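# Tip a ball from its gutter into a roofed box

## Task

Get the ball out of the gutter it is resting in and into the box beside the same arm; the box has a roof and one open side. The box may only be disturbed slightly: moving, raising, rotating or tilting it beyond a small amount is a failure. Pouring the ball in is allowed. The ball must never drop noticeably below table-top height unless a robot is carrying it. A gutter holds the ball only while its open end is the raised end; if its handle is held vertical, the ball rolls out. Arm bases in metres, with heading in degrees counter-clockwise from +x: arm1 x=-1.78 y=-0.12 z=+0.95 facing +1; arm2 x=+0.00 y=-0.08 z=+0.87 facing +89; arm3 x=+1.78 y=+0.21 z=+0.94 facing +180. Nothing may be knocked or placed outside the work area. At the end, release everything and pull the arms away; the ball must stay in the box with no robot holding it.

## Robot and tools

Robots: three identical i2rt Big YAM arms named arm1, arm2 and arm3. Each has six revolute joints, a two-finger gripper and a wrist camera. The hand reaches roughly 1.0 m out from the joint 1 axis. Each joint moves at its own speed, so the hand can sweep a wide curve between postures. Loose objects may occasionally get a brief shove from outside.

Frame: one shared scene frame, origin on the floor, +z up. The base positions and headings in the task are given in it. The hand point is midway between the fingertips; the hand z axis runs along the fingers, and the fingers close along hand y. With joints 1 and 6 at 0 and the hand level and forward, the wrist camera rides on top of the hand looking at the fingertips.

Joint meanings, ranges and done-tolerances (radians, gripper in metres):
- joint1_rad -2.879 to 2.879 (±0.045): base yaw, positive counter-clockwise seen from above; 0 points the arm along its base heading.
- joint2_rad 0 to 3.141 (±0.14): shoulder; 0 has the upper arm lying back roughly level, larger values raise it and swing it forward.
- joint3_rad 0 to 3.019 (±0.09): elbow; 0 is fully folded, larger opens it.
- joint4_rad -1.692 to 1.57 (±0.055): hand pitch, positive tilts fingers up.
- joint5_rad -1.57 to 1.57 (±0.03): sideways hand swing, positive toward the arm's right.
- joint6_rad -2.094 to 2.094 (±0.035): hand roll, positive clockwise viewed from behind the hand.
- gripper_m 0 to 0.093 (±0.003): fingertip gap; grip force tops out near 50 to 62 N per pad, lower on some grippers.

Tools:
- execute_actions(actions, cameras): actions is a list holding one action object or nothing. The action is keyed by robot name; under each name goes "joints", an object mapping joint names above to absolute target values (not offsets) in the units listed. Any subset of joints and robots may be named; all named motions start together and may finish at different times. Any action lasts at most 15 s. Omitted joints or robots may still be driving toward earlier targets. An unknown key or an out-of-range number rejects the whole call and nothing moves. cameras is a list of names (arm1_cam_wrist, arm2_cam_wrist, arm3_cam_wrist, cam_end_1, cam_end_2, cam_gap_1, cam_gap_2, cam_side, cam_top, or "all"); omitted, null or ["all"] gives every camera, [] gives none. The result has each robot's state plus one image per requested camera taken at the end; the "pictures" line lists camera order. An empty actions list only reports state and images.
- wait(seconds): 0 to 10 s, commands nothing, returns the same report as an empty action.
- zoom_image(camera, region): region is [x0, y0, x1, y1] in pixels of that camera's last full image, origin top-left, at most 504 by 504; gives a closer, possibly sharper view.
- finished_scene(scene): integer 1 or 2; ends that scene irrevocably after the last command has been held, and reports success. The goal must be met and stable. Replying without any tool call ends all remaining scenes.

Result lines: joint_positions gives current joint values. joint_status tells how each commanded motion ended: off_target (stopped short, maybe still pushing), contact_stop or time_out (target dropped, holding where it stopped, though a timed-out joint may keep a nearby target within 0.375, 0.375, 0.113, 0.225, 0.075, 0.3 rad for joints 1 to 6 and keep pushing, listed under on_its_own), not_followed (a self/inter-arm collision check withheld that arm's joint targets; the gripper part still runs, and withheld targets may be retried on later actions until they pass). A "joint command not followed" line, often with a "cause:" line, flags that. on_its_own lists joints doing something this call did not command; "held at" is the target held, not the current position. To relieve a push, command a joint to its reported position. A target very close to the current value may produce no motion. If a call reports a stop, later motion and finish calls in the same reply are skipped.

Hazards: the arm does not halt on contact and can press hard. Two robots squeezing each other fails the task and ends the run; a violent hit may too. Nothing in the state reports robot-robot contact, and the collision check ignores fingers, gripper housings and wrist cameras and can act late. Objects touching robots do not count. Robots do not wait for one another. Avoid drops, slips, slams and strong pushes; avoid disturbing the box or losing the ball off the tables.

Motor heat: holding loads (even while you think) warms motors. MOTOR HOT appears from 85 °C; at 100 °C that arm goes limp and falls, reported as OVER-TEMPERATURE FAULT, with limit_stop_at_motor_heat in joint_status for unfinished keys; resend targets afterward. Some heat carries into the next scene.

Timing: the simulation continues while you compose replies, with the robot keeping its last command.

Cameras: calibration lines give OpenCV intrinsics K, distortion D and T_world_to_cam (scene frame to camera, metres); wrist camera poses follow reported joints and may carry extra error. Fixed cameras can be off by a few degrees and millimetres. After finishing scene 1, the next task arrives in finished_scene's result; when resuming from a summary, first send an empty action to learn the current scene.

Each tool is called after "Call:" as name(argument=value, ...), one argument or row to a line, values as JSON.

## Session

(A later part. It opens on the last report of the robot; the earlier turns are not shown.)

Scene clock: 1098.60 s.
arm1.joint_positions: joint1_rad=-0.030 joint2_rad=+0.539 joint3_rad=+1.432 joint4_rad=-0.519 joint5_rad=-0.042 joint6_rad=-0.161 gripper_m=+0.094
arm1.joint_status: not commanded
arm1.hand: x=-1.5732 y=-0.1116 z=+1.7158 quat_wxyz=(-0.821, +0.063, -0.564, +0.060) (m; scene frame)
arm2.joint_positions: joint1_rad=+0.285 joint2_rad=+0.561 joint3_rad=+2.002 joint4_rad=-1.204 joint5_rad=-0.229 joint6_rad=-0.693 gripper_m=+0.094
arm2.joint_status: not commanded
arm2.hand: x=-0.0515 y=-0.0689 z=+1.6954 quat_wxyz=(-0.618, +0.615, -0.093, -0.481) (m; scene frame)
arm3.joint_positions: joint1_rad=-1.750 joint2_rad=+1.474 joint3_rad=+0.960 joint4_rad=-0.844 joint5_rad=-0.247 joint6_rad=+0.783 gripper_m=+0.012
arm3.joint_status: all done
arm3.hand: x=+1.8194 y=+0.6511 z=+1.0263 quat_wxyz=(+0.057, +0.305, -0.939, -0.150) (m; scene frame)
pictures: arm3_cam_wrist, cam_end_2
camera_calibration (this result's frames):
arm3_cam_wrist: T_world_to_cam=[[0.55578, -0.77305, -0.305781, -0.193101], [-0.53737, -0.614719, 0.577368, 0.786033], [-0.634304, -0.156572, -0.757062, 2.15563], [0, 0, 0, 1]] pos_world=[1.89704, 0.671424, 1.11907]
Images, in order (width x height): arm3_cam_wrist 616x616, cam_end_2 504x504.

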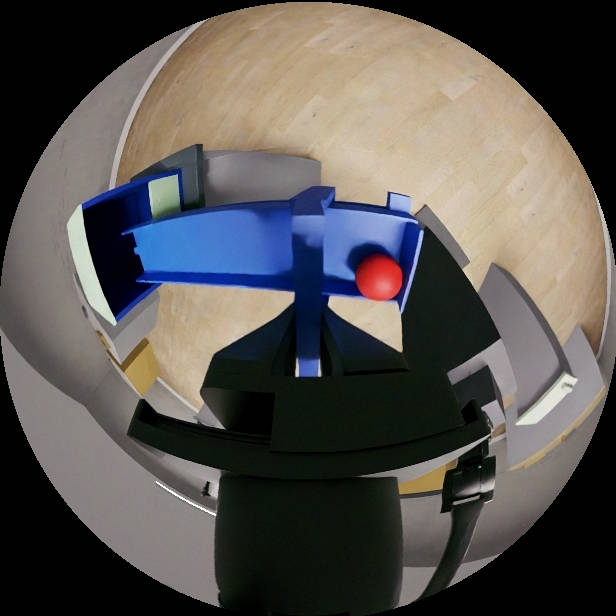

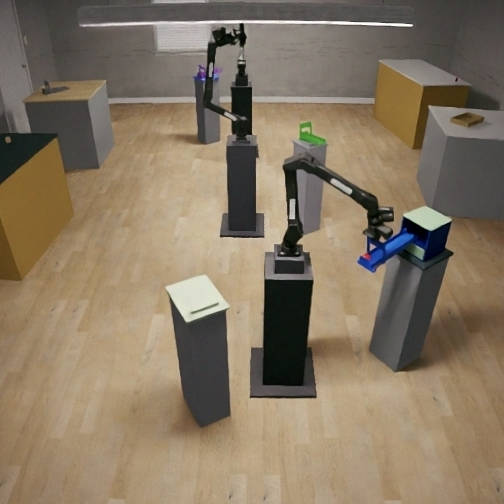

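Call:
execute_actions(
  actions=[
    {"arm3":{"joints":{"joint3_rad":1.068}}},
  ],
  cameras=["arm3_cam_wrist","cam_end_2"],
)

Call:
zoom_image(
  camera="cam_end_2",
  region=[340, 180, 480, 300],
)

Call:
zoom_image(
  camera="arm3_cam_wrist",
  region=[40, 120, 280, 360],
)

Scene clock: 1118.60 s.
arm1.joint_positions: joint1_rad=-0.030 joint2_rad=+0.539 joint3_rad=+1.432 joint4_rad=-0.519 joint5_rad=-0.042 joint6_rad=-0.161 gripper_m=+0.094
arm1.joint_status: not commanded
arm1.hand: x=-1.5732 y=-0.1116 z=+1.7158 quat_wxyz=(-0.821, +0.063, -0.564, +0.060) (m; scene frame)
arm2.joint_positions: joint1_rad=+0.285 joint2_rad=+0.561 joint3_rad=+2.002 joint4_rad=-1.204 joint5_rad=-0.229 joint6_rad=-0.693 gripper_m=+0.094
arm2.joint_status: not commanded
arm2.hand: x=-0.0515 y=-0.0689 z=+1.6954 quat_wxyz=(-0.618, +0.615, -0.093, -0.481) (m; scene frame)
arm3.joint_positions: joint1_rad=-1.750 joint2_rad=+1.474 joint3_rad=+1.007 joint4_rad=-0.844 joint5_rad=-0.247 joint6_rad=+0.783 gripper_m=+0.012
arm3.joint_status: all done
arm3.hand: x=+1.8229 y=+0.6700 z=+1.0446 quat_wxyz=(+0.046, +0.307, -0.935, -0.170) (m; scene frame)
pictures: arm3_cam_wrist, cam_end_2
camera_calibration (this result's frames):
arm3_cam_wrist: T_world_to_cam=[[0.558319, -0.758523, -0.336039, -0.157569], [-0.542271, -0.640204, 0.544133, 0.849708], [-0.627871, -0.121576, -0.768764, 2.15172], [0, 0, 0, 1]] pos_world=[1.89975, 0.686064, 1.13886]
Images, in order (width x height): arm3_cam_wrist 616x616, cam_end_2 504x504.

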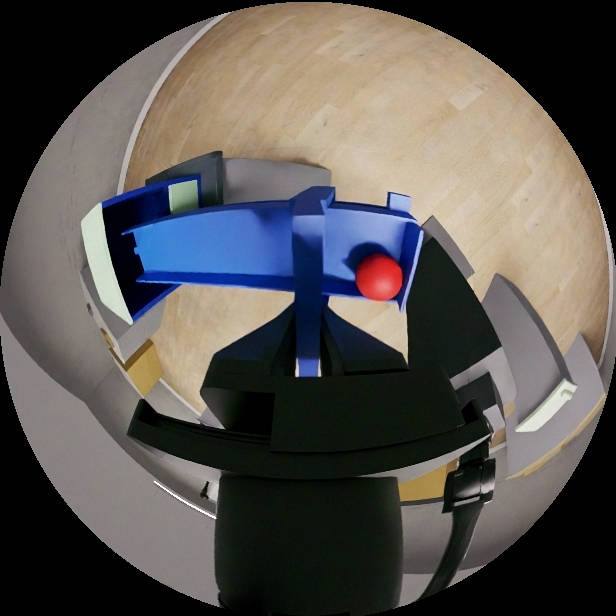

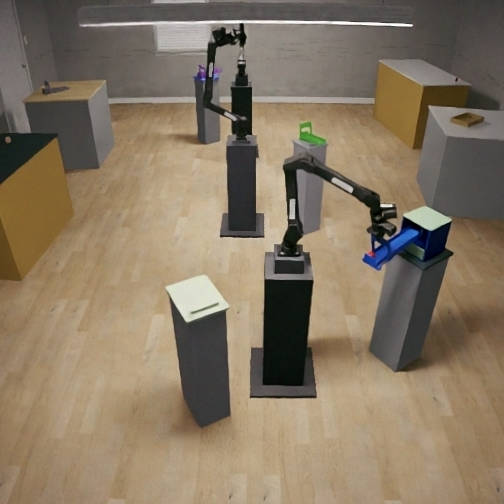

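Region (340, 180, 480, 300) of cam_end_2's 504x504 image, scaled by 3.600, with more detail than that image has; it fills the top 432 rows of this view, and the rest is white.

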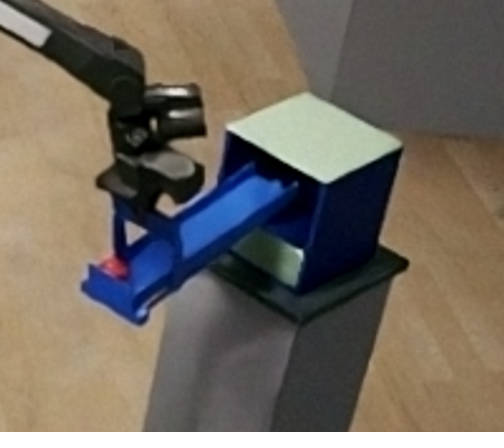

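Region (40, 120, 280, 360) of arm3_cam_wrist's 616x616 image, scaled by 2.100, with more detail than that image has.

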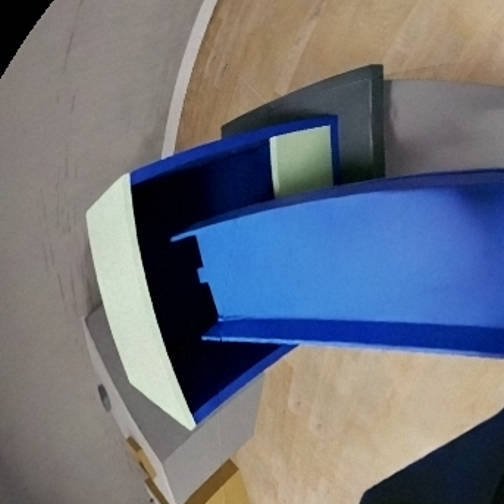

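Call:
execute_actions(
  actions=[
    {"arm3":{"joints":{"joint1_rad":-1.72,"joint2_rad":1.503,"joint3_rad":1.135,"joint4_rad":-0.94,"joint5_rad":-0.193,"joint6_rad":0.816}}},
  ],
  cameras=["arm3_cam_wrist","cam_end_2"],
)

Call:
zoom_image(
  camera="cam_end_2",
  region=[340, 180, 480, 300],
)

Scene clock: 1189.63 s.
arm1.joint_positions: joint1_rad=-0.030 joint2_rad=+0.539 joint3_rad=+1.432 joint4_rad=-0.519 joint5_rad=-0.042 joint6_rad=-0.161 gripper_m=+0.094
arm1.joint_status: not commanded
arm1.hand: x=-1.5732 y=-0.1116 z=+1.7158 quat_wxyz=(-0.821, +0.063, -0.564, +0.060) (m; scene frame)
arm2.joint_positions: joint1_rad=+0.285 joint2_rad=+0.561 joint3_rad=+2.002 joint4_rad=-1.204 joint5_rad=-0.229 joint6_rad=-0.693 gripper_m=+0.094
arm2.joint_status: not commanded
arm2.hand: x=-0.0515 y=-0.0689 z=+1.6954 quat_wxyz=(-0.618, +0.615, -0.093, -0.481) (m; scene frame)
arm3.joint_positions: joint1_rad=-1.733 joint2_rad=+1.497 joint3_rad=+1.069 joint4_rad=-0.935 joint5_rad=-0.194 joint6_rad=+0.809 gripper_m=+0.012
arm3.joint_status: all done
arm3.hand: x=+1.8245 y=+0.6727 z=+1.0522 quat_wxyz=(+0.038, +0.299, -0.944, -0.135) (m; scene frame)
pictures: arm3_cam_wrist, cam_end_2
camera_calibration (this result's frames):
arm3_cam_wrist: T_world_to_cam=[[0.553424, -0.789079, -0.2666, -0.197512], [-0.573983, -0.593265, 0.564429, 0.853112], [-0.603544, -0.159345, -0.781245, 2.15312], [0, 0, 0, 1]] pos_world=[1.89848, 0.693358, 1.14794]
Images, in order (width x height): arm3_cam_wrist 616x616, cam_end_2 504x504.

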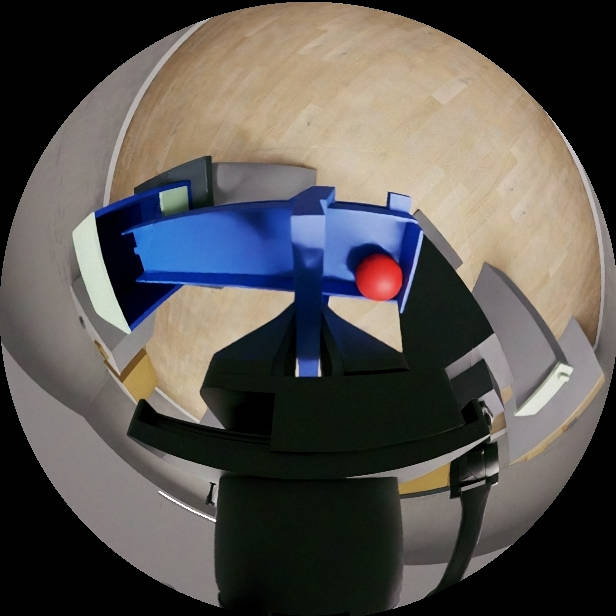

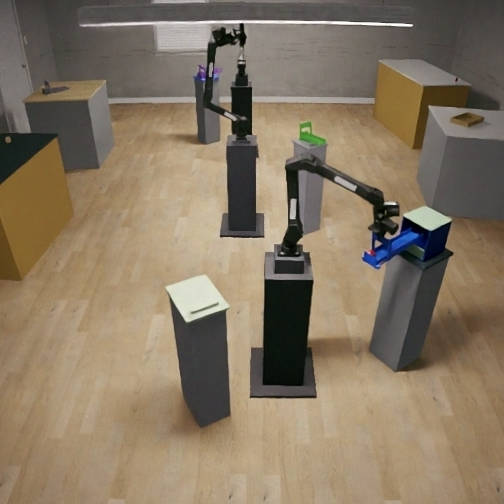

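Region (340, 180, 480, 300) of cam_end_2's 504x504 image, scaled by 3.600, with more detail than that image has; it fills the top 432 rows of this view, and the rest is white.

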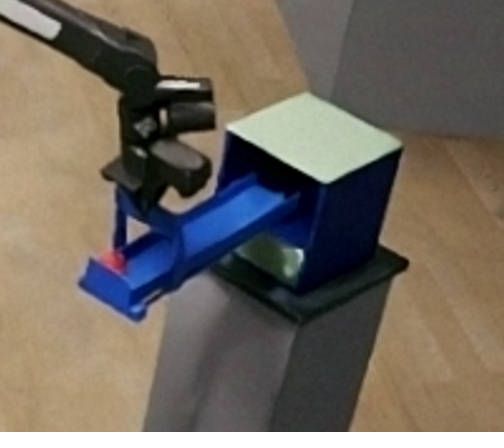

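Call:
execute_actions(
  actions=[
    {"arm3":{"joints":{"joint1_rad":-1.686,"joint2_rad":1.533,"joint3_rad":1.21,"joint4_rad":-1.024,"joint5_rad":-0.15,"joint6_rad":0.842}}},
  ],
  cameras=["arm3_cam_wrist","cam_end_2"],
)

Call:
zoom_image(
  camera="cam_end_2",
  region=[340, 180, 480, 300],
)

Scene clock: 1201.10 s.
arm1.joint_positions: joint1_rad=-0.030 joint2_rad=+0.539 joint3_rad=+1.432 joint4_rad=-0.519 joint5_rad=-0.042 joint6_rad=-0.161 gripper_m=+0.094
arm1.joint_status: not commanded
arm1.hand: x=-1.5732 y=-0.1116 z=+1.7158 quat_wxyz=(-0.821, +0.063, -0.564, +0.060) (m; scene frame)
arm2.joint_positions: joint1_rad=+0.285 joint2_rad=+0.561 joint3_rad=+2.002 joint4_rad=-1.204 joint5_rad=-0.229 joint6_rad=-0.693 gripper_m=+0.094
arm2.joint_status: not commanded
arm2.hand: x=-0.0515 y=-0.0689 z=+1.6954 quat_wxyz=(-0.618, +0.615, -0.093, -0.481) (m; scene frame)
arm3.joint_positions: joint1_rad=-1.694 joint2_rad=+1.529 joint3_rad=+1.144 joint4_rad=-1.018 joint5_rad=-0.151 joint6_rad=+0.835 gripper_m=+0.012
arm3.joint_status: all done
arm3.hand: x=+1.8153 y=+0.6826 z=+1.0631 quat_wxyz=(+0.032, +0.303, -0.947, -0.107) (m; scene frame)
pictures: arm3_cam_wrist, cam_end_2
camera_calibration (this result's frames):
arm3_cam_wrist: T_world_to_cam=[[0.564854, -0.797775, -0.210937, -0.255616], [-0.588175, -0.56853, 0.575173, 0.844973], [-0.578783, -0.200821, -0.790368, 2.15067], [0, 0, 0, 1]] pos_world=[1.88615, 0.708368, 1.15989]
Images, in order (width x height): arm3_cam_wrist 616x616, cam_end_2 504x504.

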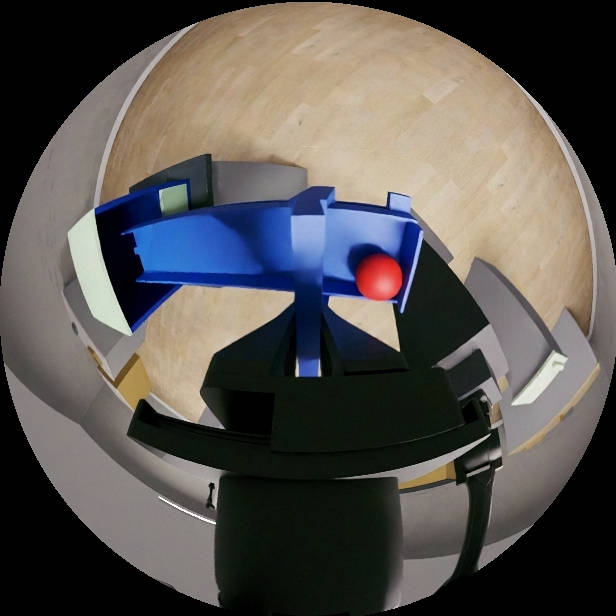

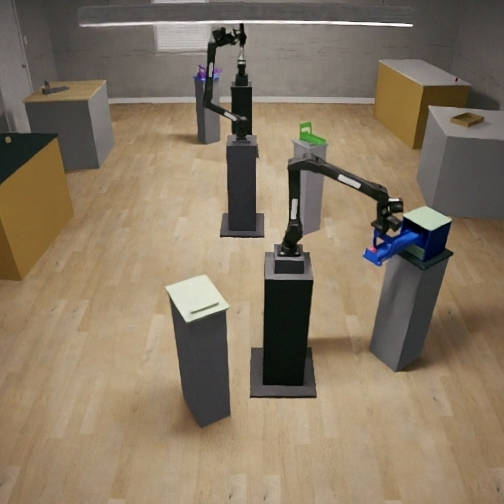

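Region (340, 180, 480, 300) of cam_end_2's 504x504 image, scaled by 3.600, with more detail than that image has; it fills the top 432 rows of this view, and the rest is white.

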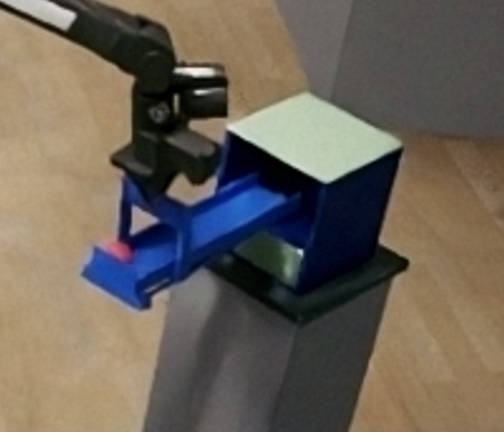

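Call:
execute_actions(
  actions=[
    {"arm3":{"joints":{"joint1_rad":-1.662,"joint2_rad":1.561,"joint3_rad":1.28,"joint4_rad":-1.113,"joint5_rad":-0.104,"joint6_rad":0.868}}},
  ],
  cameras=["arm3_cam_wrist","cam_end_2"],
)

Call:
zoom_image(
  camera="cam_end_2",
  region=[340, 180, 480, 300],
)

Scene clock: 1207.60 s.
arm1.joint_positions: joint1_rad=-0.030 joint2_rad=+0.539 joint3_rad=+1.432 joint4_rad=-0.519 joint5_rad=-0.042 joint6_rad=-0.161 gripper_m=+0.094
arm1.joint_status: not commanded
arm1.hand: x=-1.5732 y=-0.1116 z=+1.7158 quat_wxyz=(-0.821, +0.063, -0.564, +0.060) (m; scene frame)
arm2.joint_positions: joint1_rad=+0.285 joint2_rad=+0.561 joint3_rad=+2.002 joint4_rad=-1.204 joint5_rad=-0.229 joint6_rad=-0.693 gripper_m=+0.094
arm2.joint_status: not commanded
arm2.hand: x=-0.0515 y=-0.0689 z=+1.6954 quat_wxyz=(-0.618, +0.615, -0.093, -0.481) (m; scene frame)
arm3.joint_positions: joint1_rad=-1.674 joint2_rad=+1.555 joint3_rad=+1.214 joint4_rad=-1.106 joint5_rad=-0.106 joint6_rad=+0.861 gripper_m=+0.012
arm3.joint_status: all done
arm3.hand: x=+1.8138 y=+0.6875 z=+1.0744 quat_wxyz=(+0.023, +0.298, -0.951, -0.077) (m; scene frame)
pictures: arm3_cam_wrist, cam_end_2
camera_calibration (this result's frames):
arm3_cam_wrist: T_world_to_cam=[[0.56179, -0.81379, -0.148786, -0.298698], [-0.614659, -0.530971, 0.583321, 0.853823], [-0.553702, -0.236251, -0.798498, 2.14733], [0, 0, 0, 1]] pos_world=[1.8816, 0.717588, 1.17215]
Images, in order (width x height): arm3_cam_wrist 616x616, cam_end_2 504x504.

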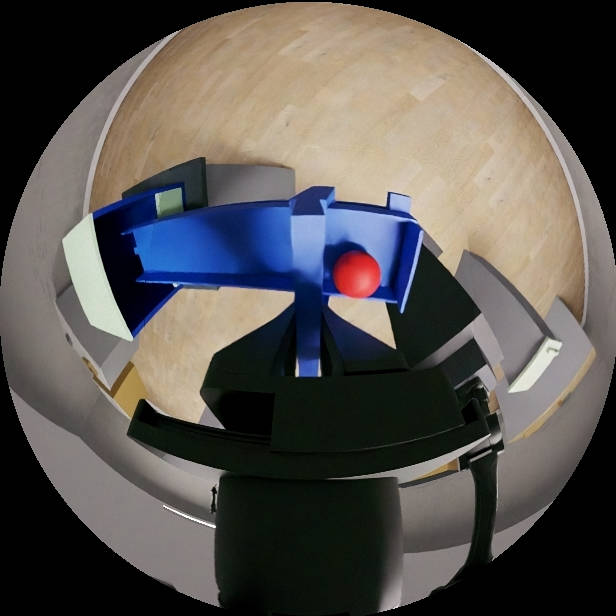

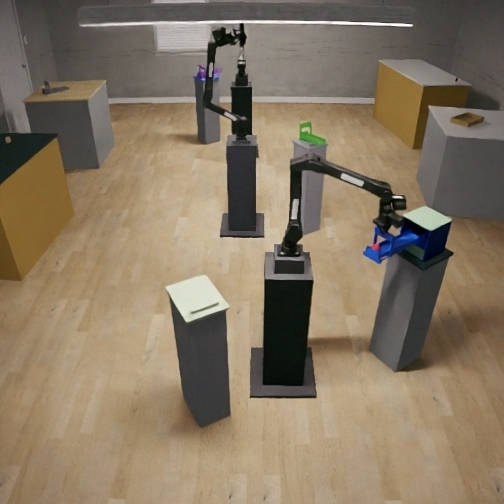

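Region (340, 180, 480, 300) of cam_end_2's 504x504 image, scaled by 3.600, with more detail than that image has; it fills the top 432 rows of this view, and the rest is white.

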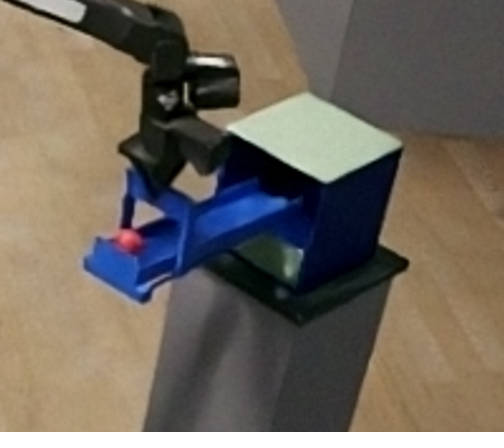

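Call:
execute_actions(
  actions=[],
  cameras=["arm3_cam_wrist","cam_end_2"],
)

Call:
zoom_image(
  camera="arm3_cam_wrist",
  region=[30, 130, 330, 370],
)

Scene clock: 1218.00 s.
arm1.joint_positions: joint1_rad=-0.030 joint2_rad=+0.539 joint3_rad=+1.432 joint4_rad=-0.519 joint5_rad=-0.042 joint6_rad=-0.161 gripper_m=+0.094
arm1.joint_status: not commanded
arm1.hand: x=-1.5732 y=-0.1116 z=+1.7158 quat_wxyz=(-0.821, +0.063, -0.564, +0.060) (m; scene frame)
arm2.joint_positions: joint1_rad=+0.285 joint2_rad=+0.561 joint3_rad=+2.002 joint4_rad=-1.204 joint5_rad=-0.229 joint6_rad=-0.693 gripper_m=+0.094
arm2.joint_status: not commanded
arm2.hand: x=-0.0515 y=-0.0689 z=+1.6954 quat_wxyz=(-0.618, +0.615, -0.093, -0.481) (m; scene frame)
arm3.joint_positions: joint1_rad=-1.674 joint2_rad=+1.555 joint3_rad=+1.214 joint4_rad=-1.108 joint5_rad=-0.104 joint6_rad=+0.862 gripper_m=+0.012
arm3.joint_status: all done
arm3.hand: x=+1.8141 y=+0.6869 z=+1.0743 quat_wxyz=(+0.022, +0.298, -0.951, -0.076) (m; scene frame)
pictures: arm3_cam_wrist, cam_end_2
camera_calibration (this result's frames):
arm3_cam_wrist: T_world_to_cam=[[0.561224, -0.814755, -0.145606, -0.301107], [-0.616323, -0.528821, 0.583519, 0.855102], [-0.552425, -0.237744, -0.79894, 2.14647], [0, 0, 0, 1]] pos_world=[1.88177, 0.717179, 1.17209]
Images, in order (width x height): arm3_cam_wrist 616x616, cam_end_2 504x504.

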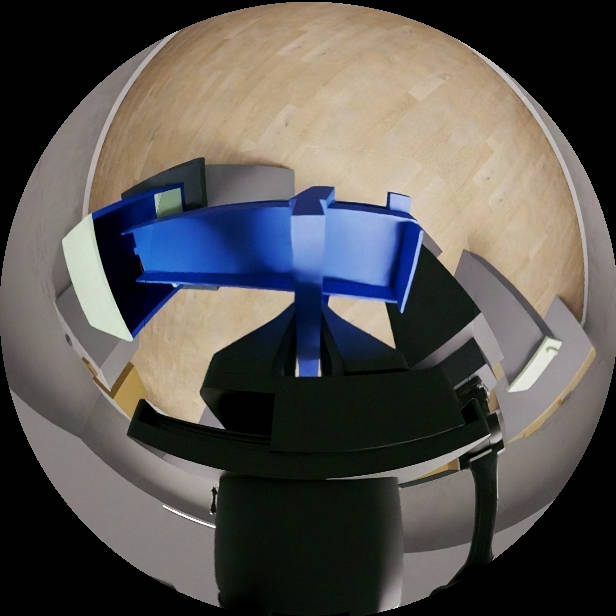

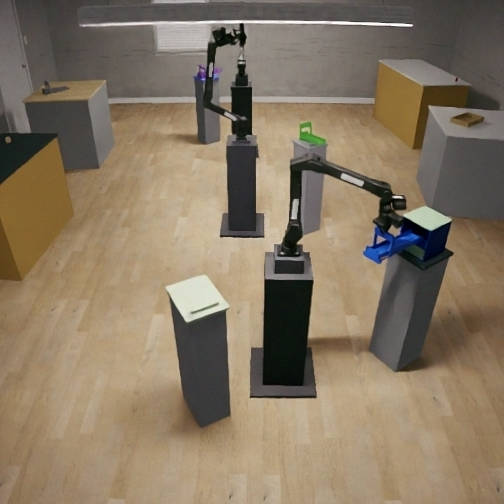

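Region (30, 130, 330, 370) of arm3_cam_wrist's 616x616 image, scaled by 1.680, with more detail than that image has; it fills the top 403 rows of this view, and the rest is white.

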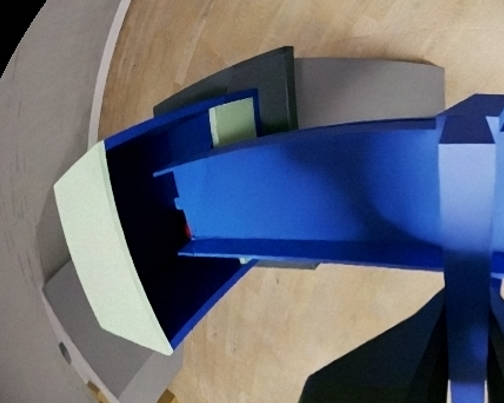

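Call:
execute_actions(
  actions=[
    {"arm3":{"joints":{"joint1_rad":-1.733,"joint2_rad":1.482,"joint3_rad":1.21,"joint6_rad":0.795}}},
  ],
  cameras=["arm3_cam_wrist","cam_end_2"],
)

Call:
zoom_image(
  camera="cam_end_2",
  region=[340, 180, 480, 300],
)

Scene clock: 1239.70 s.
arm1.joint_positions: joint1_rad=-0.030 joint2_rad=+0.539 joint3_rad=+1.432 joint4_rad=-0.519 joint5_rad=-0.042 joint6_rad=-0.161 gripper_m=+0.094
arm1.joint_status: not commanded
arm1.hand: x=-1.5732 y=-0.1116 z=+1.7158 quat_wxyz=(-0.821, +0.063, -0.564, +0.060) (m; scene frame)
arm2.joint_positions: joint1_rad=+0.285 joint2_rad=+0.561 joint3_rad=+2.002 joint4_rad=-1.204 joint5_rad=-0.229 joint6_rad=-0.693 gripper_m=+0.094
arm2.joint_status: not commanded
arm2.hand: x=-0.0515 y=-0.0689 z=+1.6954 quat_wxyz=(-0.618, +0.615, -0.093, -0.481) (m; scene frame)
arm3.joint_positions: joint1_rad=-1.729 joint2_rad=+1.499 joint3_rad=+1.214 joint4_rad=-1.108 joint5_rad=-0.104 joint6_rad=+0.803 gripper_m=+0.012
arm3.joint_status: all done
arm3.hand: x=+1.8401 y=+0.6831 z=+1.0997 quat_wxyz=(+0.005, +0.300, -0.949, -0.102) (m; scene frame)
pictures: arm3_cam_wrist, cam_end_2
camera_calibration (this result's frames):
arm3_cam_wrist: T_world_to_cam=[[0.565893, -0.803496, -0.184823, -0.288269], [-0.624675, -0.564147, 0.539926, 0.941728], [-0.538095, -0.190086, -0.82117, 2.14569], [0, 0, 0, 1]] pos_world=[1.90599, 0.707516, 1.20024]
Images, in order (width x height): arm3_cam_wrist 616x616, cam_end_2 504x504.

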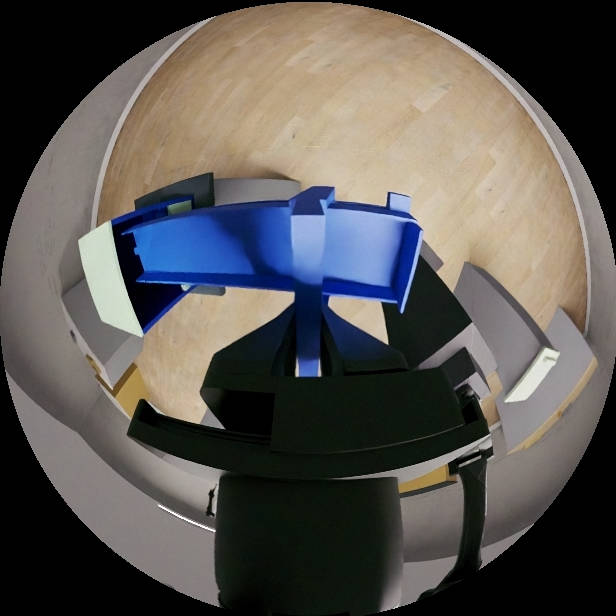

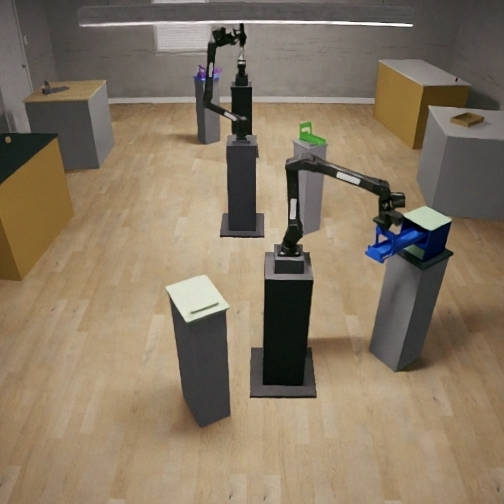

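Region (340, 180, 480, 300) of cam_end_2's 504x504 image, scaled by 3.600, with more detail than that image has; it fills the top 432 rows of this view, and the rest is white.

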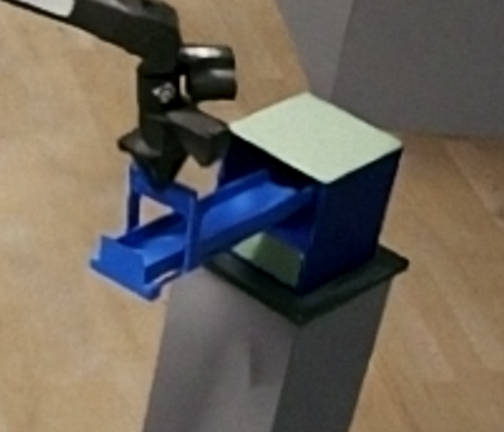

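Call:
execute_actions(
  actions=[
    {"arm3":{"joints":{"joint3_rad":1.16}}},
  ],
  cameras=["arm3_cam_wrist","cam_end_2"],
)

Call:
zoom_image(
  camera="cam_end_2",
  region=[340, 180, 480, 300],
)

Scene clock: 1252.47 s.
arm1.joint_positions: joint1_rad=-0.030 joint2_rad=+0.539 joint3_rad=+1.432 joint4_rad=-0.519 joint5_rad=-0.042 joint6_rad=-0.161 gripper_m=+0.094
arm1.joint_status: not commanded
arm1.hand: x=-1.5732 y=-0.1116 z=+1.7158 quat_wxyz=(-0.821, +0.063, -0.564, +0.060) (m; scene frame)
arm2.joint_positions: joint1_rad=+0.285 joint2_rad=+0.561 joint3_rad=+2.002 joint4_rad=-1.204 joint5_rad=-0.229 joint6_rad=-0.693 gripper_m=+0.094
arm2.joint_status: not commanded
arm2.hand: x=-0.0515 y=-0.0689 z=+1.6954 quat_wxyz=(-0.618, +0.615, -0.093, -0.481) (m; scene frame)
arm3.joint_positions: joint1_rad=-1.729 joint2_rad=+1.499 joint3_rad=+1.159 joint4_rad=-1.111 joint5_rad=-0.104 joint6_rad=+0.802 gripper_m=+0.012
arm3.joint_status: all done
arm3.hand: x=+1.8368 y=+0.6632 z=+1.0778 quat_wxyz=(+0.018, +0.299, -0.951, -0.076) (m; scene frame)
pictures: arm3_cam_wrist, cam_end_2
camera_calibration (this result's frames):
arm3_cam_wrist: T_world_to_cam=[[0.564543, -0.812607, -0.144776, -0.341103], [-0.619371, -0.532998, 0.576449, 0.870518], [-0.545592, -0.23576, -0.804205, 2.14796], [0, 0, 0, 1]] pos_world=[1.90365, 0.693205, 1.17621]
Images, in order (width x height): arm3_cam_wrist 616x616, cam_end_2 504x504.

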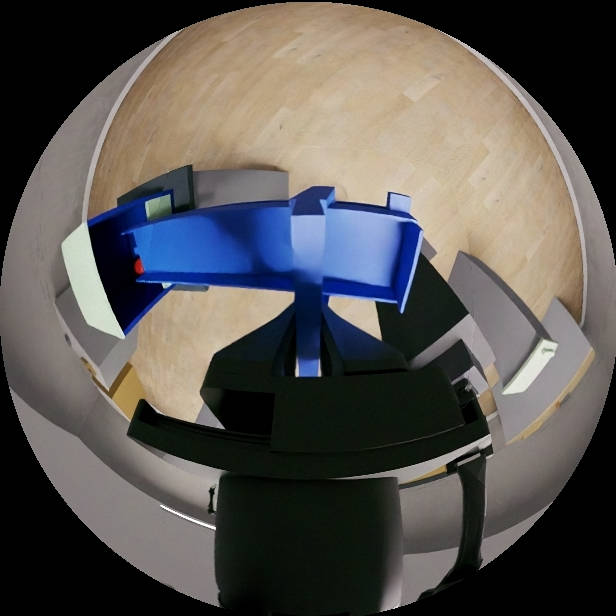

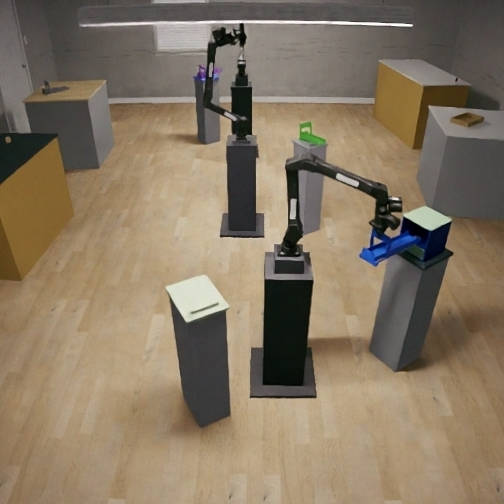

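Region (340, 180, 480, 300) of cam_end_2's 504x504 image, scaled by 3.600, with more detail than that image has; it fills the top 432 rows of this view, and the rest is white.

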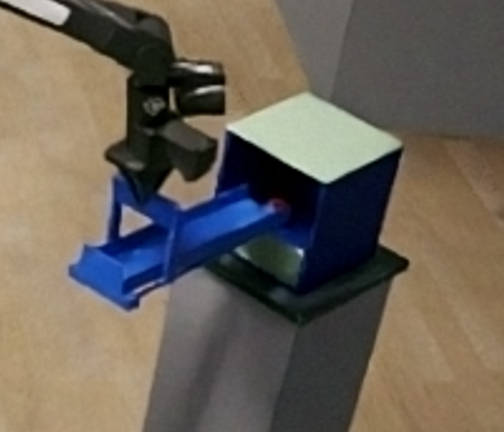

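Call:
execute_actions(
  actions=[
    {"arm3":{"joints":{"joint1_rad":-1.795,"joint3_rad":1.125,"joint6_rad":0.738}}},
  ],
  cameras=["arm3_cam_wrist","cam_end_2"],
)

Call:
zoom_image(
  camera="cam_end_2",
  region=[340, 180, 480, 300],
)

Scene clock: 1260.37 s.
arm1.joint_positions: joint1_rad=-0.030 joint2_rad=+0.539 joint3_rad=+1.432 joint4_rad=-0.519 joint5_rad=-0.042 joint6_rad=-0.161 gripper_m=+0.094
arm1.joint_status: not commanded
arm1.hand: x=-1.5732 y=-0.1116 z=+1.7158 quat_wxyz=(-0.821, +0.063, -0.564, +0.060) (m; scene frame)
arm2.joint_positions: joint1_rad=+0.285 joint2_rad=+0.561 joint3_rad=+2.002 joint4_rad=-1.204 joint5_rad=-0.229 joint6_rad=-0.693 gripper_m=+0.094
arm2.joint_status: not commanded
arm2.hand: x=-0.0515 y=-0.0689 z=+1.6954 quat_wxyz=(-0.618, +0.615, -0.093, -0.481) (m; scene frame)
arm3.joint_positions: joint1_rad=-1.792 joint2_rad=+1.499 joint3_rad=+1.127 joint4_rad=-1.111 joint5_rad=-0.103 joint6_rad=+0.746 gripper_m=+0.012
arm3.joint_status: all done
arm3.hand: x=+1.8621 y=+0.6468 z=+1.0654 quat_wxyz=(+0.021, +0.296, -0.953, -0.063) (m; scene frame)
pictures: arm3_cam_wrist, cam_end_2
camera_calibration (this result's frames):
arm3_cam_wrist: T_world_to_cam=[[0.559096, -0.820075, -0.122019, -0.379737], [-0.623452, -0.512855, 0.590159, 0.86454], [-0.546553, -0.253882, -0.798013, 2.15486], [0, 0, 0, 1]] pos_world=[1.92905, 0.679051, 1.16305]
Images, in order (width x height): arm3_cam_wrist 616x616, cam_end_2 504x504.

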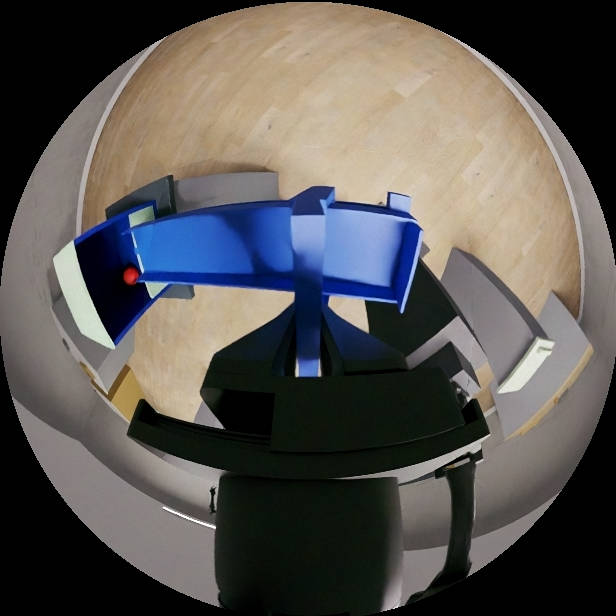

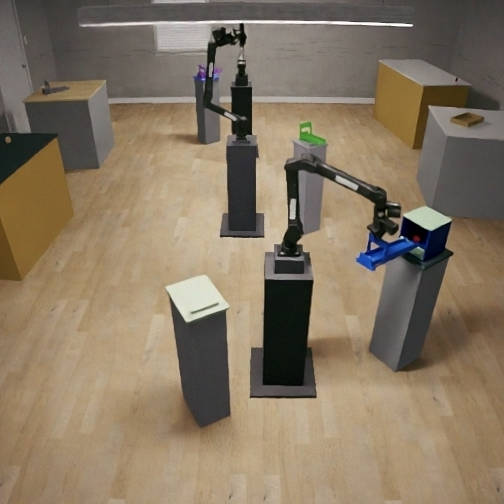

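Region (340, 180, 480, 300) of cam_end_2's 504x504 image, scaled by 3.600, with more detail than that image has; it fills the top 432 rows of this view, and the rest is white.

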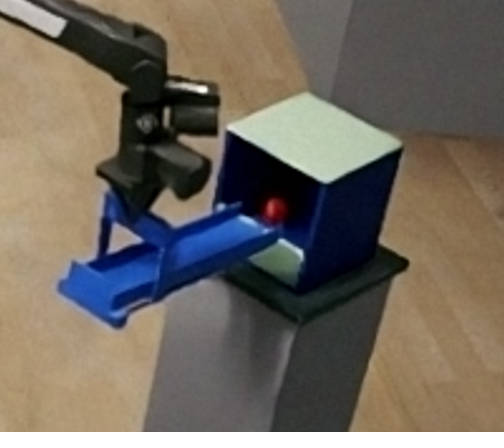

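Call:
execute_actions(
  actions=[
    {"arm3":{"joints":{"joint1_rad":-2.05,"joint6_rad":0.2}}},
  ],
  cameras=["cam_end_2"],
)

Call:
execute_actions(
  actions=[
    {"arm3":{"joints":{"joint2_rad":1.33,"joint3_rad":1.44,"joint4_rad":-1.61,"joint5_rad":-0.18,"joint6_rad":-0.12}}},
  ],
  cameras=["cam_end_2","arm3_cam_wrist"],
)

Scene clock: 1313.60 s.
arm1.joint_positions: joint1_rad=-0.030 joint2_rad=+0.539 joint3_rad=+1.432 joint4_rad=-0.519 joint5_rad=-0.042 joint6_rad=-0.161 gripper_m=+0.094
arm1.joint_status: not commanded
arm1.hand: x=-1.5732 y=-0.1116 z=+1.7158 quat_wxyz=(-0.821, +0.063, -0.564, +0.060) (m; scene frame)
arm2.joint_positions: joint1_rad=+0.285 joint2_rad=+0.561 joint3_rad=+2.002 joint4_rad=-1.204 joint5_rad=-0.229 joint6_rad=-0.693 gripper_m=+0.094
arm2.joint_status: not commanded
arm2.hand: x=-0.0515 y=-0.0689 z=+1.6954 quat_wxyz=(-0.618, +0.615, -0.093, -0.481) (m; scene frame)
arm3.joint_positions: joint1_rad=-2.062 joint2_rad=+1.499 joint3_rad=+1.127 joint4_rad=-1.111 joint5_rad=-0.100 joint6_rad=+0.208 gripper_m=+0.012
arm3.joint_status: all done
arm3.hand: x=+1.9749 y=+0.6089 z=+1.0657 quat_wxyz=(-0.007, +0.420, -0.905, -0.066) (m; scene frame)
pictures: cam_end_2
Images, in order (width x height): cam_end_2 504x504.

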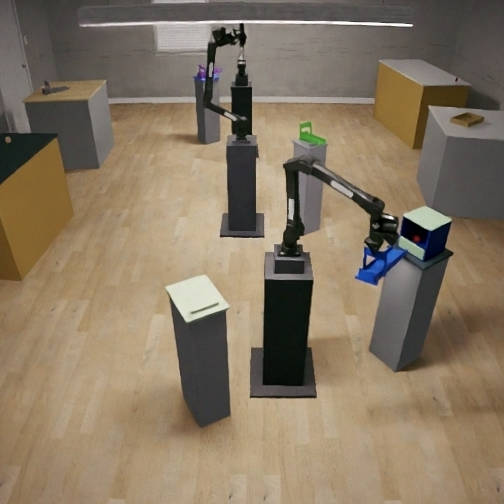

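Scene clock: 1314.93 s.
arm1.joint_positions: joint1_rad=-0.030 joint2_rad=+0.539 joint3_rad=+1.432 joint4_rad=-0.519 joint5_rad=-0.042 joint6_rad=-0.161 gripper_m=+0.094
arm1.joint_status: not commanded
arm1.hand: x=-1.5732 y=-0.1116 z=+1.7158 quat_wxyz=(-0.821, +0.063, -0.564, +0.060) (m; scene frame)
arm2.joint_positions: joint1_rad=+0.285 joint2_rad=+0.561 joint3_rad=+2.002 joint4_rad=-1.204 joint5_rad=-0.229 joint6_rad=-0.693 gripper_m=+0.094
arm2.joint_status: not commanded
arm2.hand: x=-0.0515 y=-0.0689 z=+1.6954 quat_wxyz=(-0.618, +0.615, -0.093, -0.481) (m; scene frame)
arm3.joint_positions: joint1_rad=-2.062 joint2_rad=+1.318 joint3_rad=+1.405 joint4_rad=-1.601 joint5_rad=-0.175 joint6_rad=-0.112 gripper_m=+0.012
arm3.joint_status: all done
arm3.hand: x=+1.9381 y=+0.5687 z=+1.2400 quat_wxyz=(+0.014, +0.558, -0.825, -0.090) (m; scene frame)
pictures: arm3_cam_wrist, cam_end_2
camera_calibration (this result's frames):
arm3_cam_wrist: T_world_to_cam=[[0.918471, -0.364768, -0.152822, -1.38225], [-0.238484, -0.819084, 0.521754, 0.281741], [-0.315494, -0.44277, -0.839296, 2.02668], [0, 0, 0, 1]] pos_world=[1.97615, 0.623924, 1.34275]
Images, in order (width x height): arm3_cam_wrist 616x616, cam_end_2 504x504.

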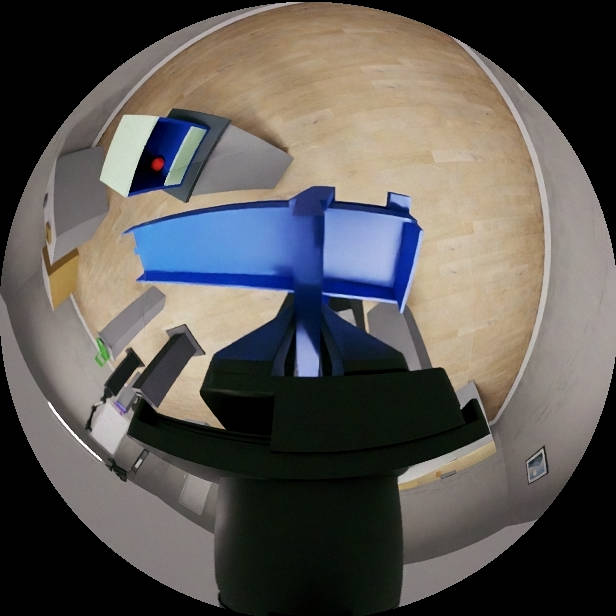

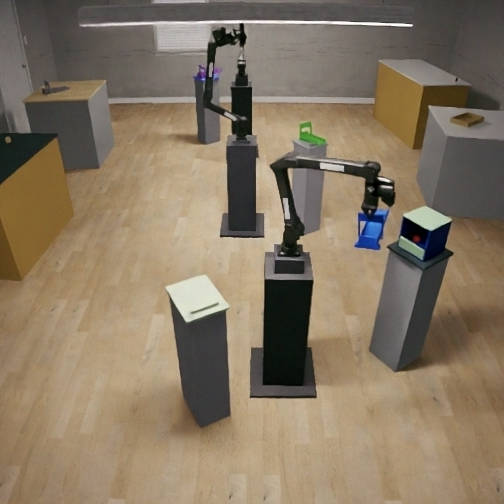

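Ball is in the box. Now sweep to the original table.

Call:
execute_actions(
  actions=[
    {"arm3":{"joints":{"joint1_rad":1.95}}},
  ],
  cameras=["cam_end_2","arm3_cam_wrist"],
)

Scene clock: 1320.97 s.
arm1.joint_positions: joint1_rad=-0.030 joint2_rad=+0.539 joint3_rad=+1.432 joint4_rad=-0.519 joint5_rad=-0.042 joint6_rad=-0.161 gripper_m=+0.094
arm1.joint_status: not commanded
arm1.hand: x=-1.5732 y=-0.1116 z=+1.7158 quat_wxyz=(-0.821, +0.063, -0.564, +0.060) (m; scene frame)
arm2.joint_positions: joint1_rad=+0.285 joint2_rad=+0.561 joint3_rad=+2.002 joint4_rad=-1.204 joint5_rad=-0.229 joint6_rad=-0.693 gripper_m=+0.094
arm2.joint_status: not commanded
arm2.hand: x=-0.0515 y=-0.0689 z=+1.6954 quat_wxyz=(-0.618, +0.615, -0.093, -0.481) (m; scene frame)
arm3.joint_positions: joint1_rad=+1.947 joint2_rad=+1.333 joint3_rad=+1.405 joint4_rad=-1.601 joint5_rad=-0.178 joint6_rad=-0.115 gripper_m=+0.011
arm3.joint_status: all done
arm3.hand: x=+1.9481 y=-0.1380 z=+1.2342 quat_wxyz=(+0.072, +0.513, +0.853, +0.059) (m; scene frame)
pictures: arm3_cam_wrist, cam_end_2
camera_calibration (this result's frames):
arm3_cam_wrist: T_world_to_cam=[[-0.870679, -0.46411, -0.162852, 1.83401], [-0.473414, 0.700964, 0.533413, 0.361269], [-0.133409, 0.541527, -0.83003, 1.48175], [0, 0, 0, 1]] pos_world=[1.96554, -0.204464, 1.33587]
Images, in order (width x height): arm3_cam_wrist 616x616, cam_end_2 504x504.

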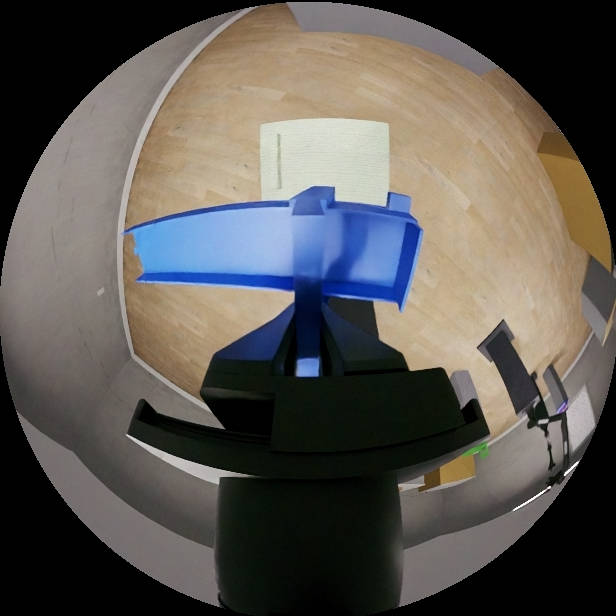

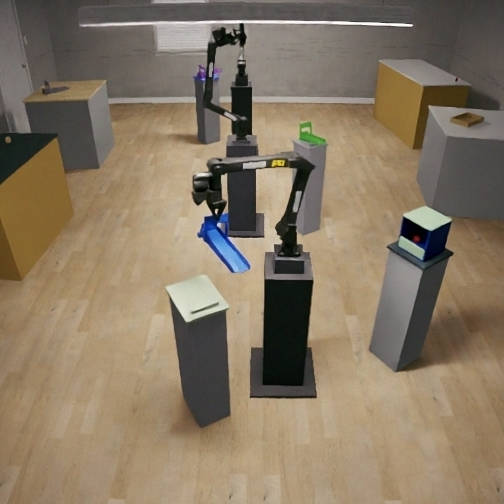

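Call:
execute_actions(
  actions=[
    {"arm3":{"joints":{"joint2_rad":1.80,"joint4_rad":-1.225,"joint5_rad":-0.182,"joint6_rad":-0.122}}},
  ],
  cameras=["cam_end_2","arm3_cam_wrist"],
)

Call:
zoom_image(
  camera="cam_end_2",
  region=[130, 200, 300, 340],
)

Scene clock: 1332.67 s.
arm1.joint_positions: joint1_rad=-0.030 joint2_rad=+0.539 joint3_rad=+1.432 joint4_rad=-0.519 joint5_rad=-0.042 joint6_rad=-0.161 gripper_m=+0.094
arm1.joint_status: not commanded
arm1.hand: x=-1.5732 y=-0.1116 z=+1.7158 quat_wxyz=(-0.821, +0.063, -0.564, +0.060) (m; scene frame)
arm2.joint_positions: joint1_rad=+0.285 joint2_rad=+0.561 joint3_rad=+2.002 joint4_rad=-1.204 joint5_rad=-0.229 joint6_rad=-0.693 gripper_m=+0.094
arm2.joint_status: not commanded
arm2.hand: x=-0.0515 y=-0.0689 z=+1.6954 quat_wxyz=(-0.618, +0.615, -0.093, -0.481) (m; scene frame)
arm3.joint_positions: joint1_rad=+1.947 joint2_rad=+1.828 joint3_rad=+1.405 joint4_rad=-1.232 joint5_rad=-0.178 joint6_rad=-0.116 gripper_m=+0.011
arm3.joint_status: all done
arm3.hand: x=+1.9928 y=-0.2515 z=+1.0159 quat_wxyz=(+0.022, +0.517, +0.850, +0.097) (m; scene frame)
pictures: arm3_cam_wrist, cam_end_2
camera_calibration (this result's frames):
arm3_cam_wrist: T_world_to_cam=[[-0.8775, -0.445952, -0.176409, 1.81658], [-0.448325, 0.632193, 0.63193, 0.411139], [-0.170286, 0.633608, -0.754681, 1.38805], [0, 0, 0, 1]] pos_world=[2.01474, -0.32929, 1.10818]
Images, in order (width x height): arm3_cam_wrist 616x616, cam_end_2 504x504.

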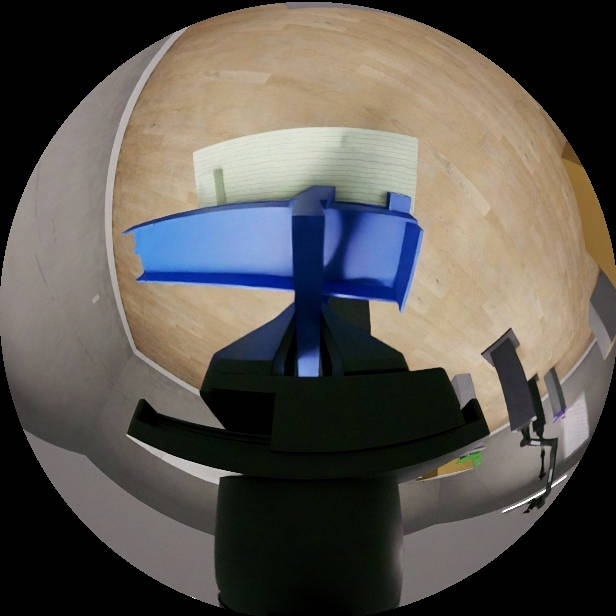

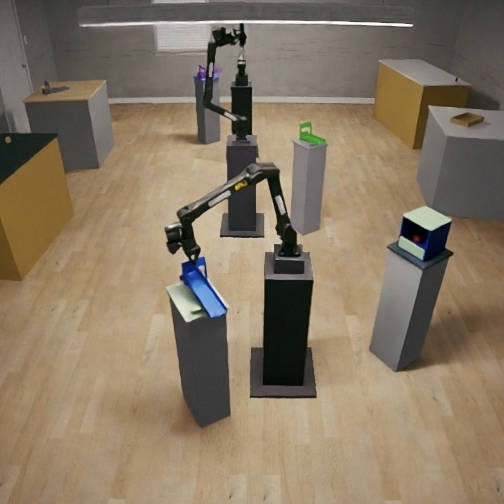

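Region (130, 200, 300, 340) of cam_end_2's 504x504 image, scaled by 2.965, with more detail than that image has; it fills the top 415 rows of this view, and the rest is white.

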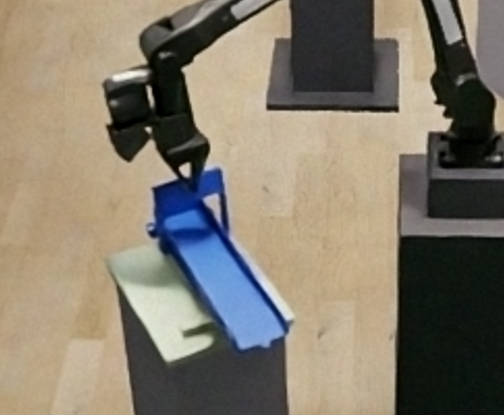

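Call:
execute_actions(
  actions=[
    {"arm3":{"joints":{"joint2_rad":1.885,"joint4_rad":-1.135}}},
  ],
  cameras=["cam_end_2","arm3_cam_wrist"],
)

Call:
zoom_image(
  camera="cam_end_2",
  region=[130, 200, 300, 340],
)

Scene clock: 1346.73 s.
arm1.joint_positions: joint1_rad=-0.030 joint2_rad=+0.539 joint3_rad=+1.432 joint4_rad=-0.519 joint5_rad=-0.042 joint6_rad=-0.161 gripper_m=+0.094
arm1.joint_status: not commanded
arm1.hand: x=-1.5732 y=-0.1116 z=+1.7158 quat_wxyz=(-0.821, +0.063, -0.564, +0.060) (m; scene frame)
arm2.joint_positions: joint1_rad=+0.285 joint2_rad=+0.561 joint3_rad=+2.002 joint4_rad=-1.204 joint5_rad=-0.229 joint6_rad=-0.693 gripper_m=+0.094
arm2.joint_status: not commanded
arm2.hand: x=-0.0515 y=-0.0689 z=+1.6954 quat_wxyz=(-0.618, +0.615, -0.093, -0.481) (m; scene frame)
arm3.joint_positions: joint1_rad=+1.947 joint2_rad=+1.879 joint3_rad=+1.405 joint4_rad=-1.144 joint5_rad=-0.178 joint6_rad=-0.116 gripper_m=+0.011
arm3.joint_status: all done
arm3.hand: x=+1.9994 y=-0.2683 z=+0.9888 quat_wxyz=(+0.037, +0.516, +0.852, +0.086) (m; scene frame)
pictures: arm3_cam_wrist, cam_end_2
camera_calibration (this result's frames):
arm3_cam_wrist: T_world_to_cam=[[-0.875257, -0.451764, -0.172726, 1.80041], [-0.456362, 0.653125, 0.604286, 0.490843], [-0.160183, 0.607731, -0.77782, 1.37508], [0, 0, 0, 1]] pos_world=[2.02009, -0.342903, 1.08394]
Images, in order (width x height): arm3_cam_wrist 616x616, cam_end_2 504x504.

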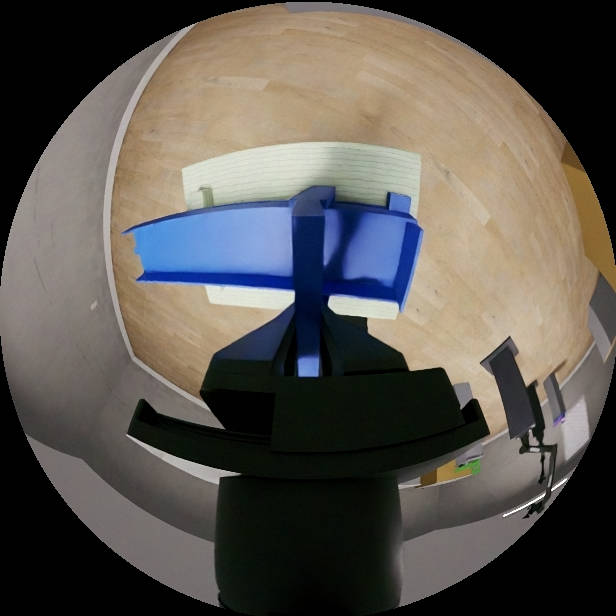

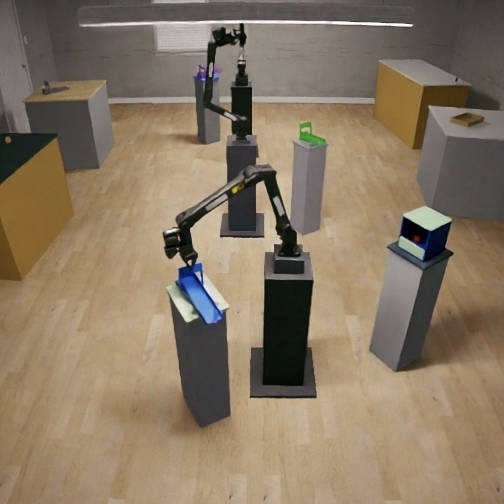

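Region (130, 200, 300, 340) of cam_end_2's 504x504 image, scaled by 2.965, with more detail than that image has; it fills the top 415 rows of this view, and the rest is white.

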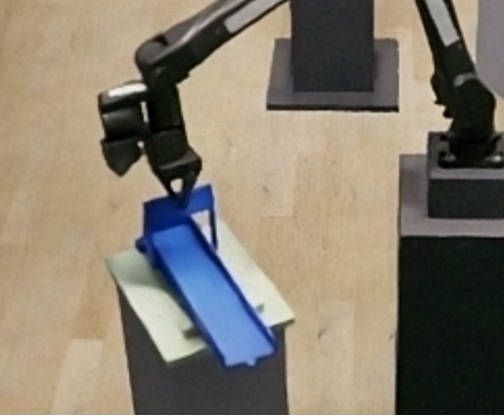

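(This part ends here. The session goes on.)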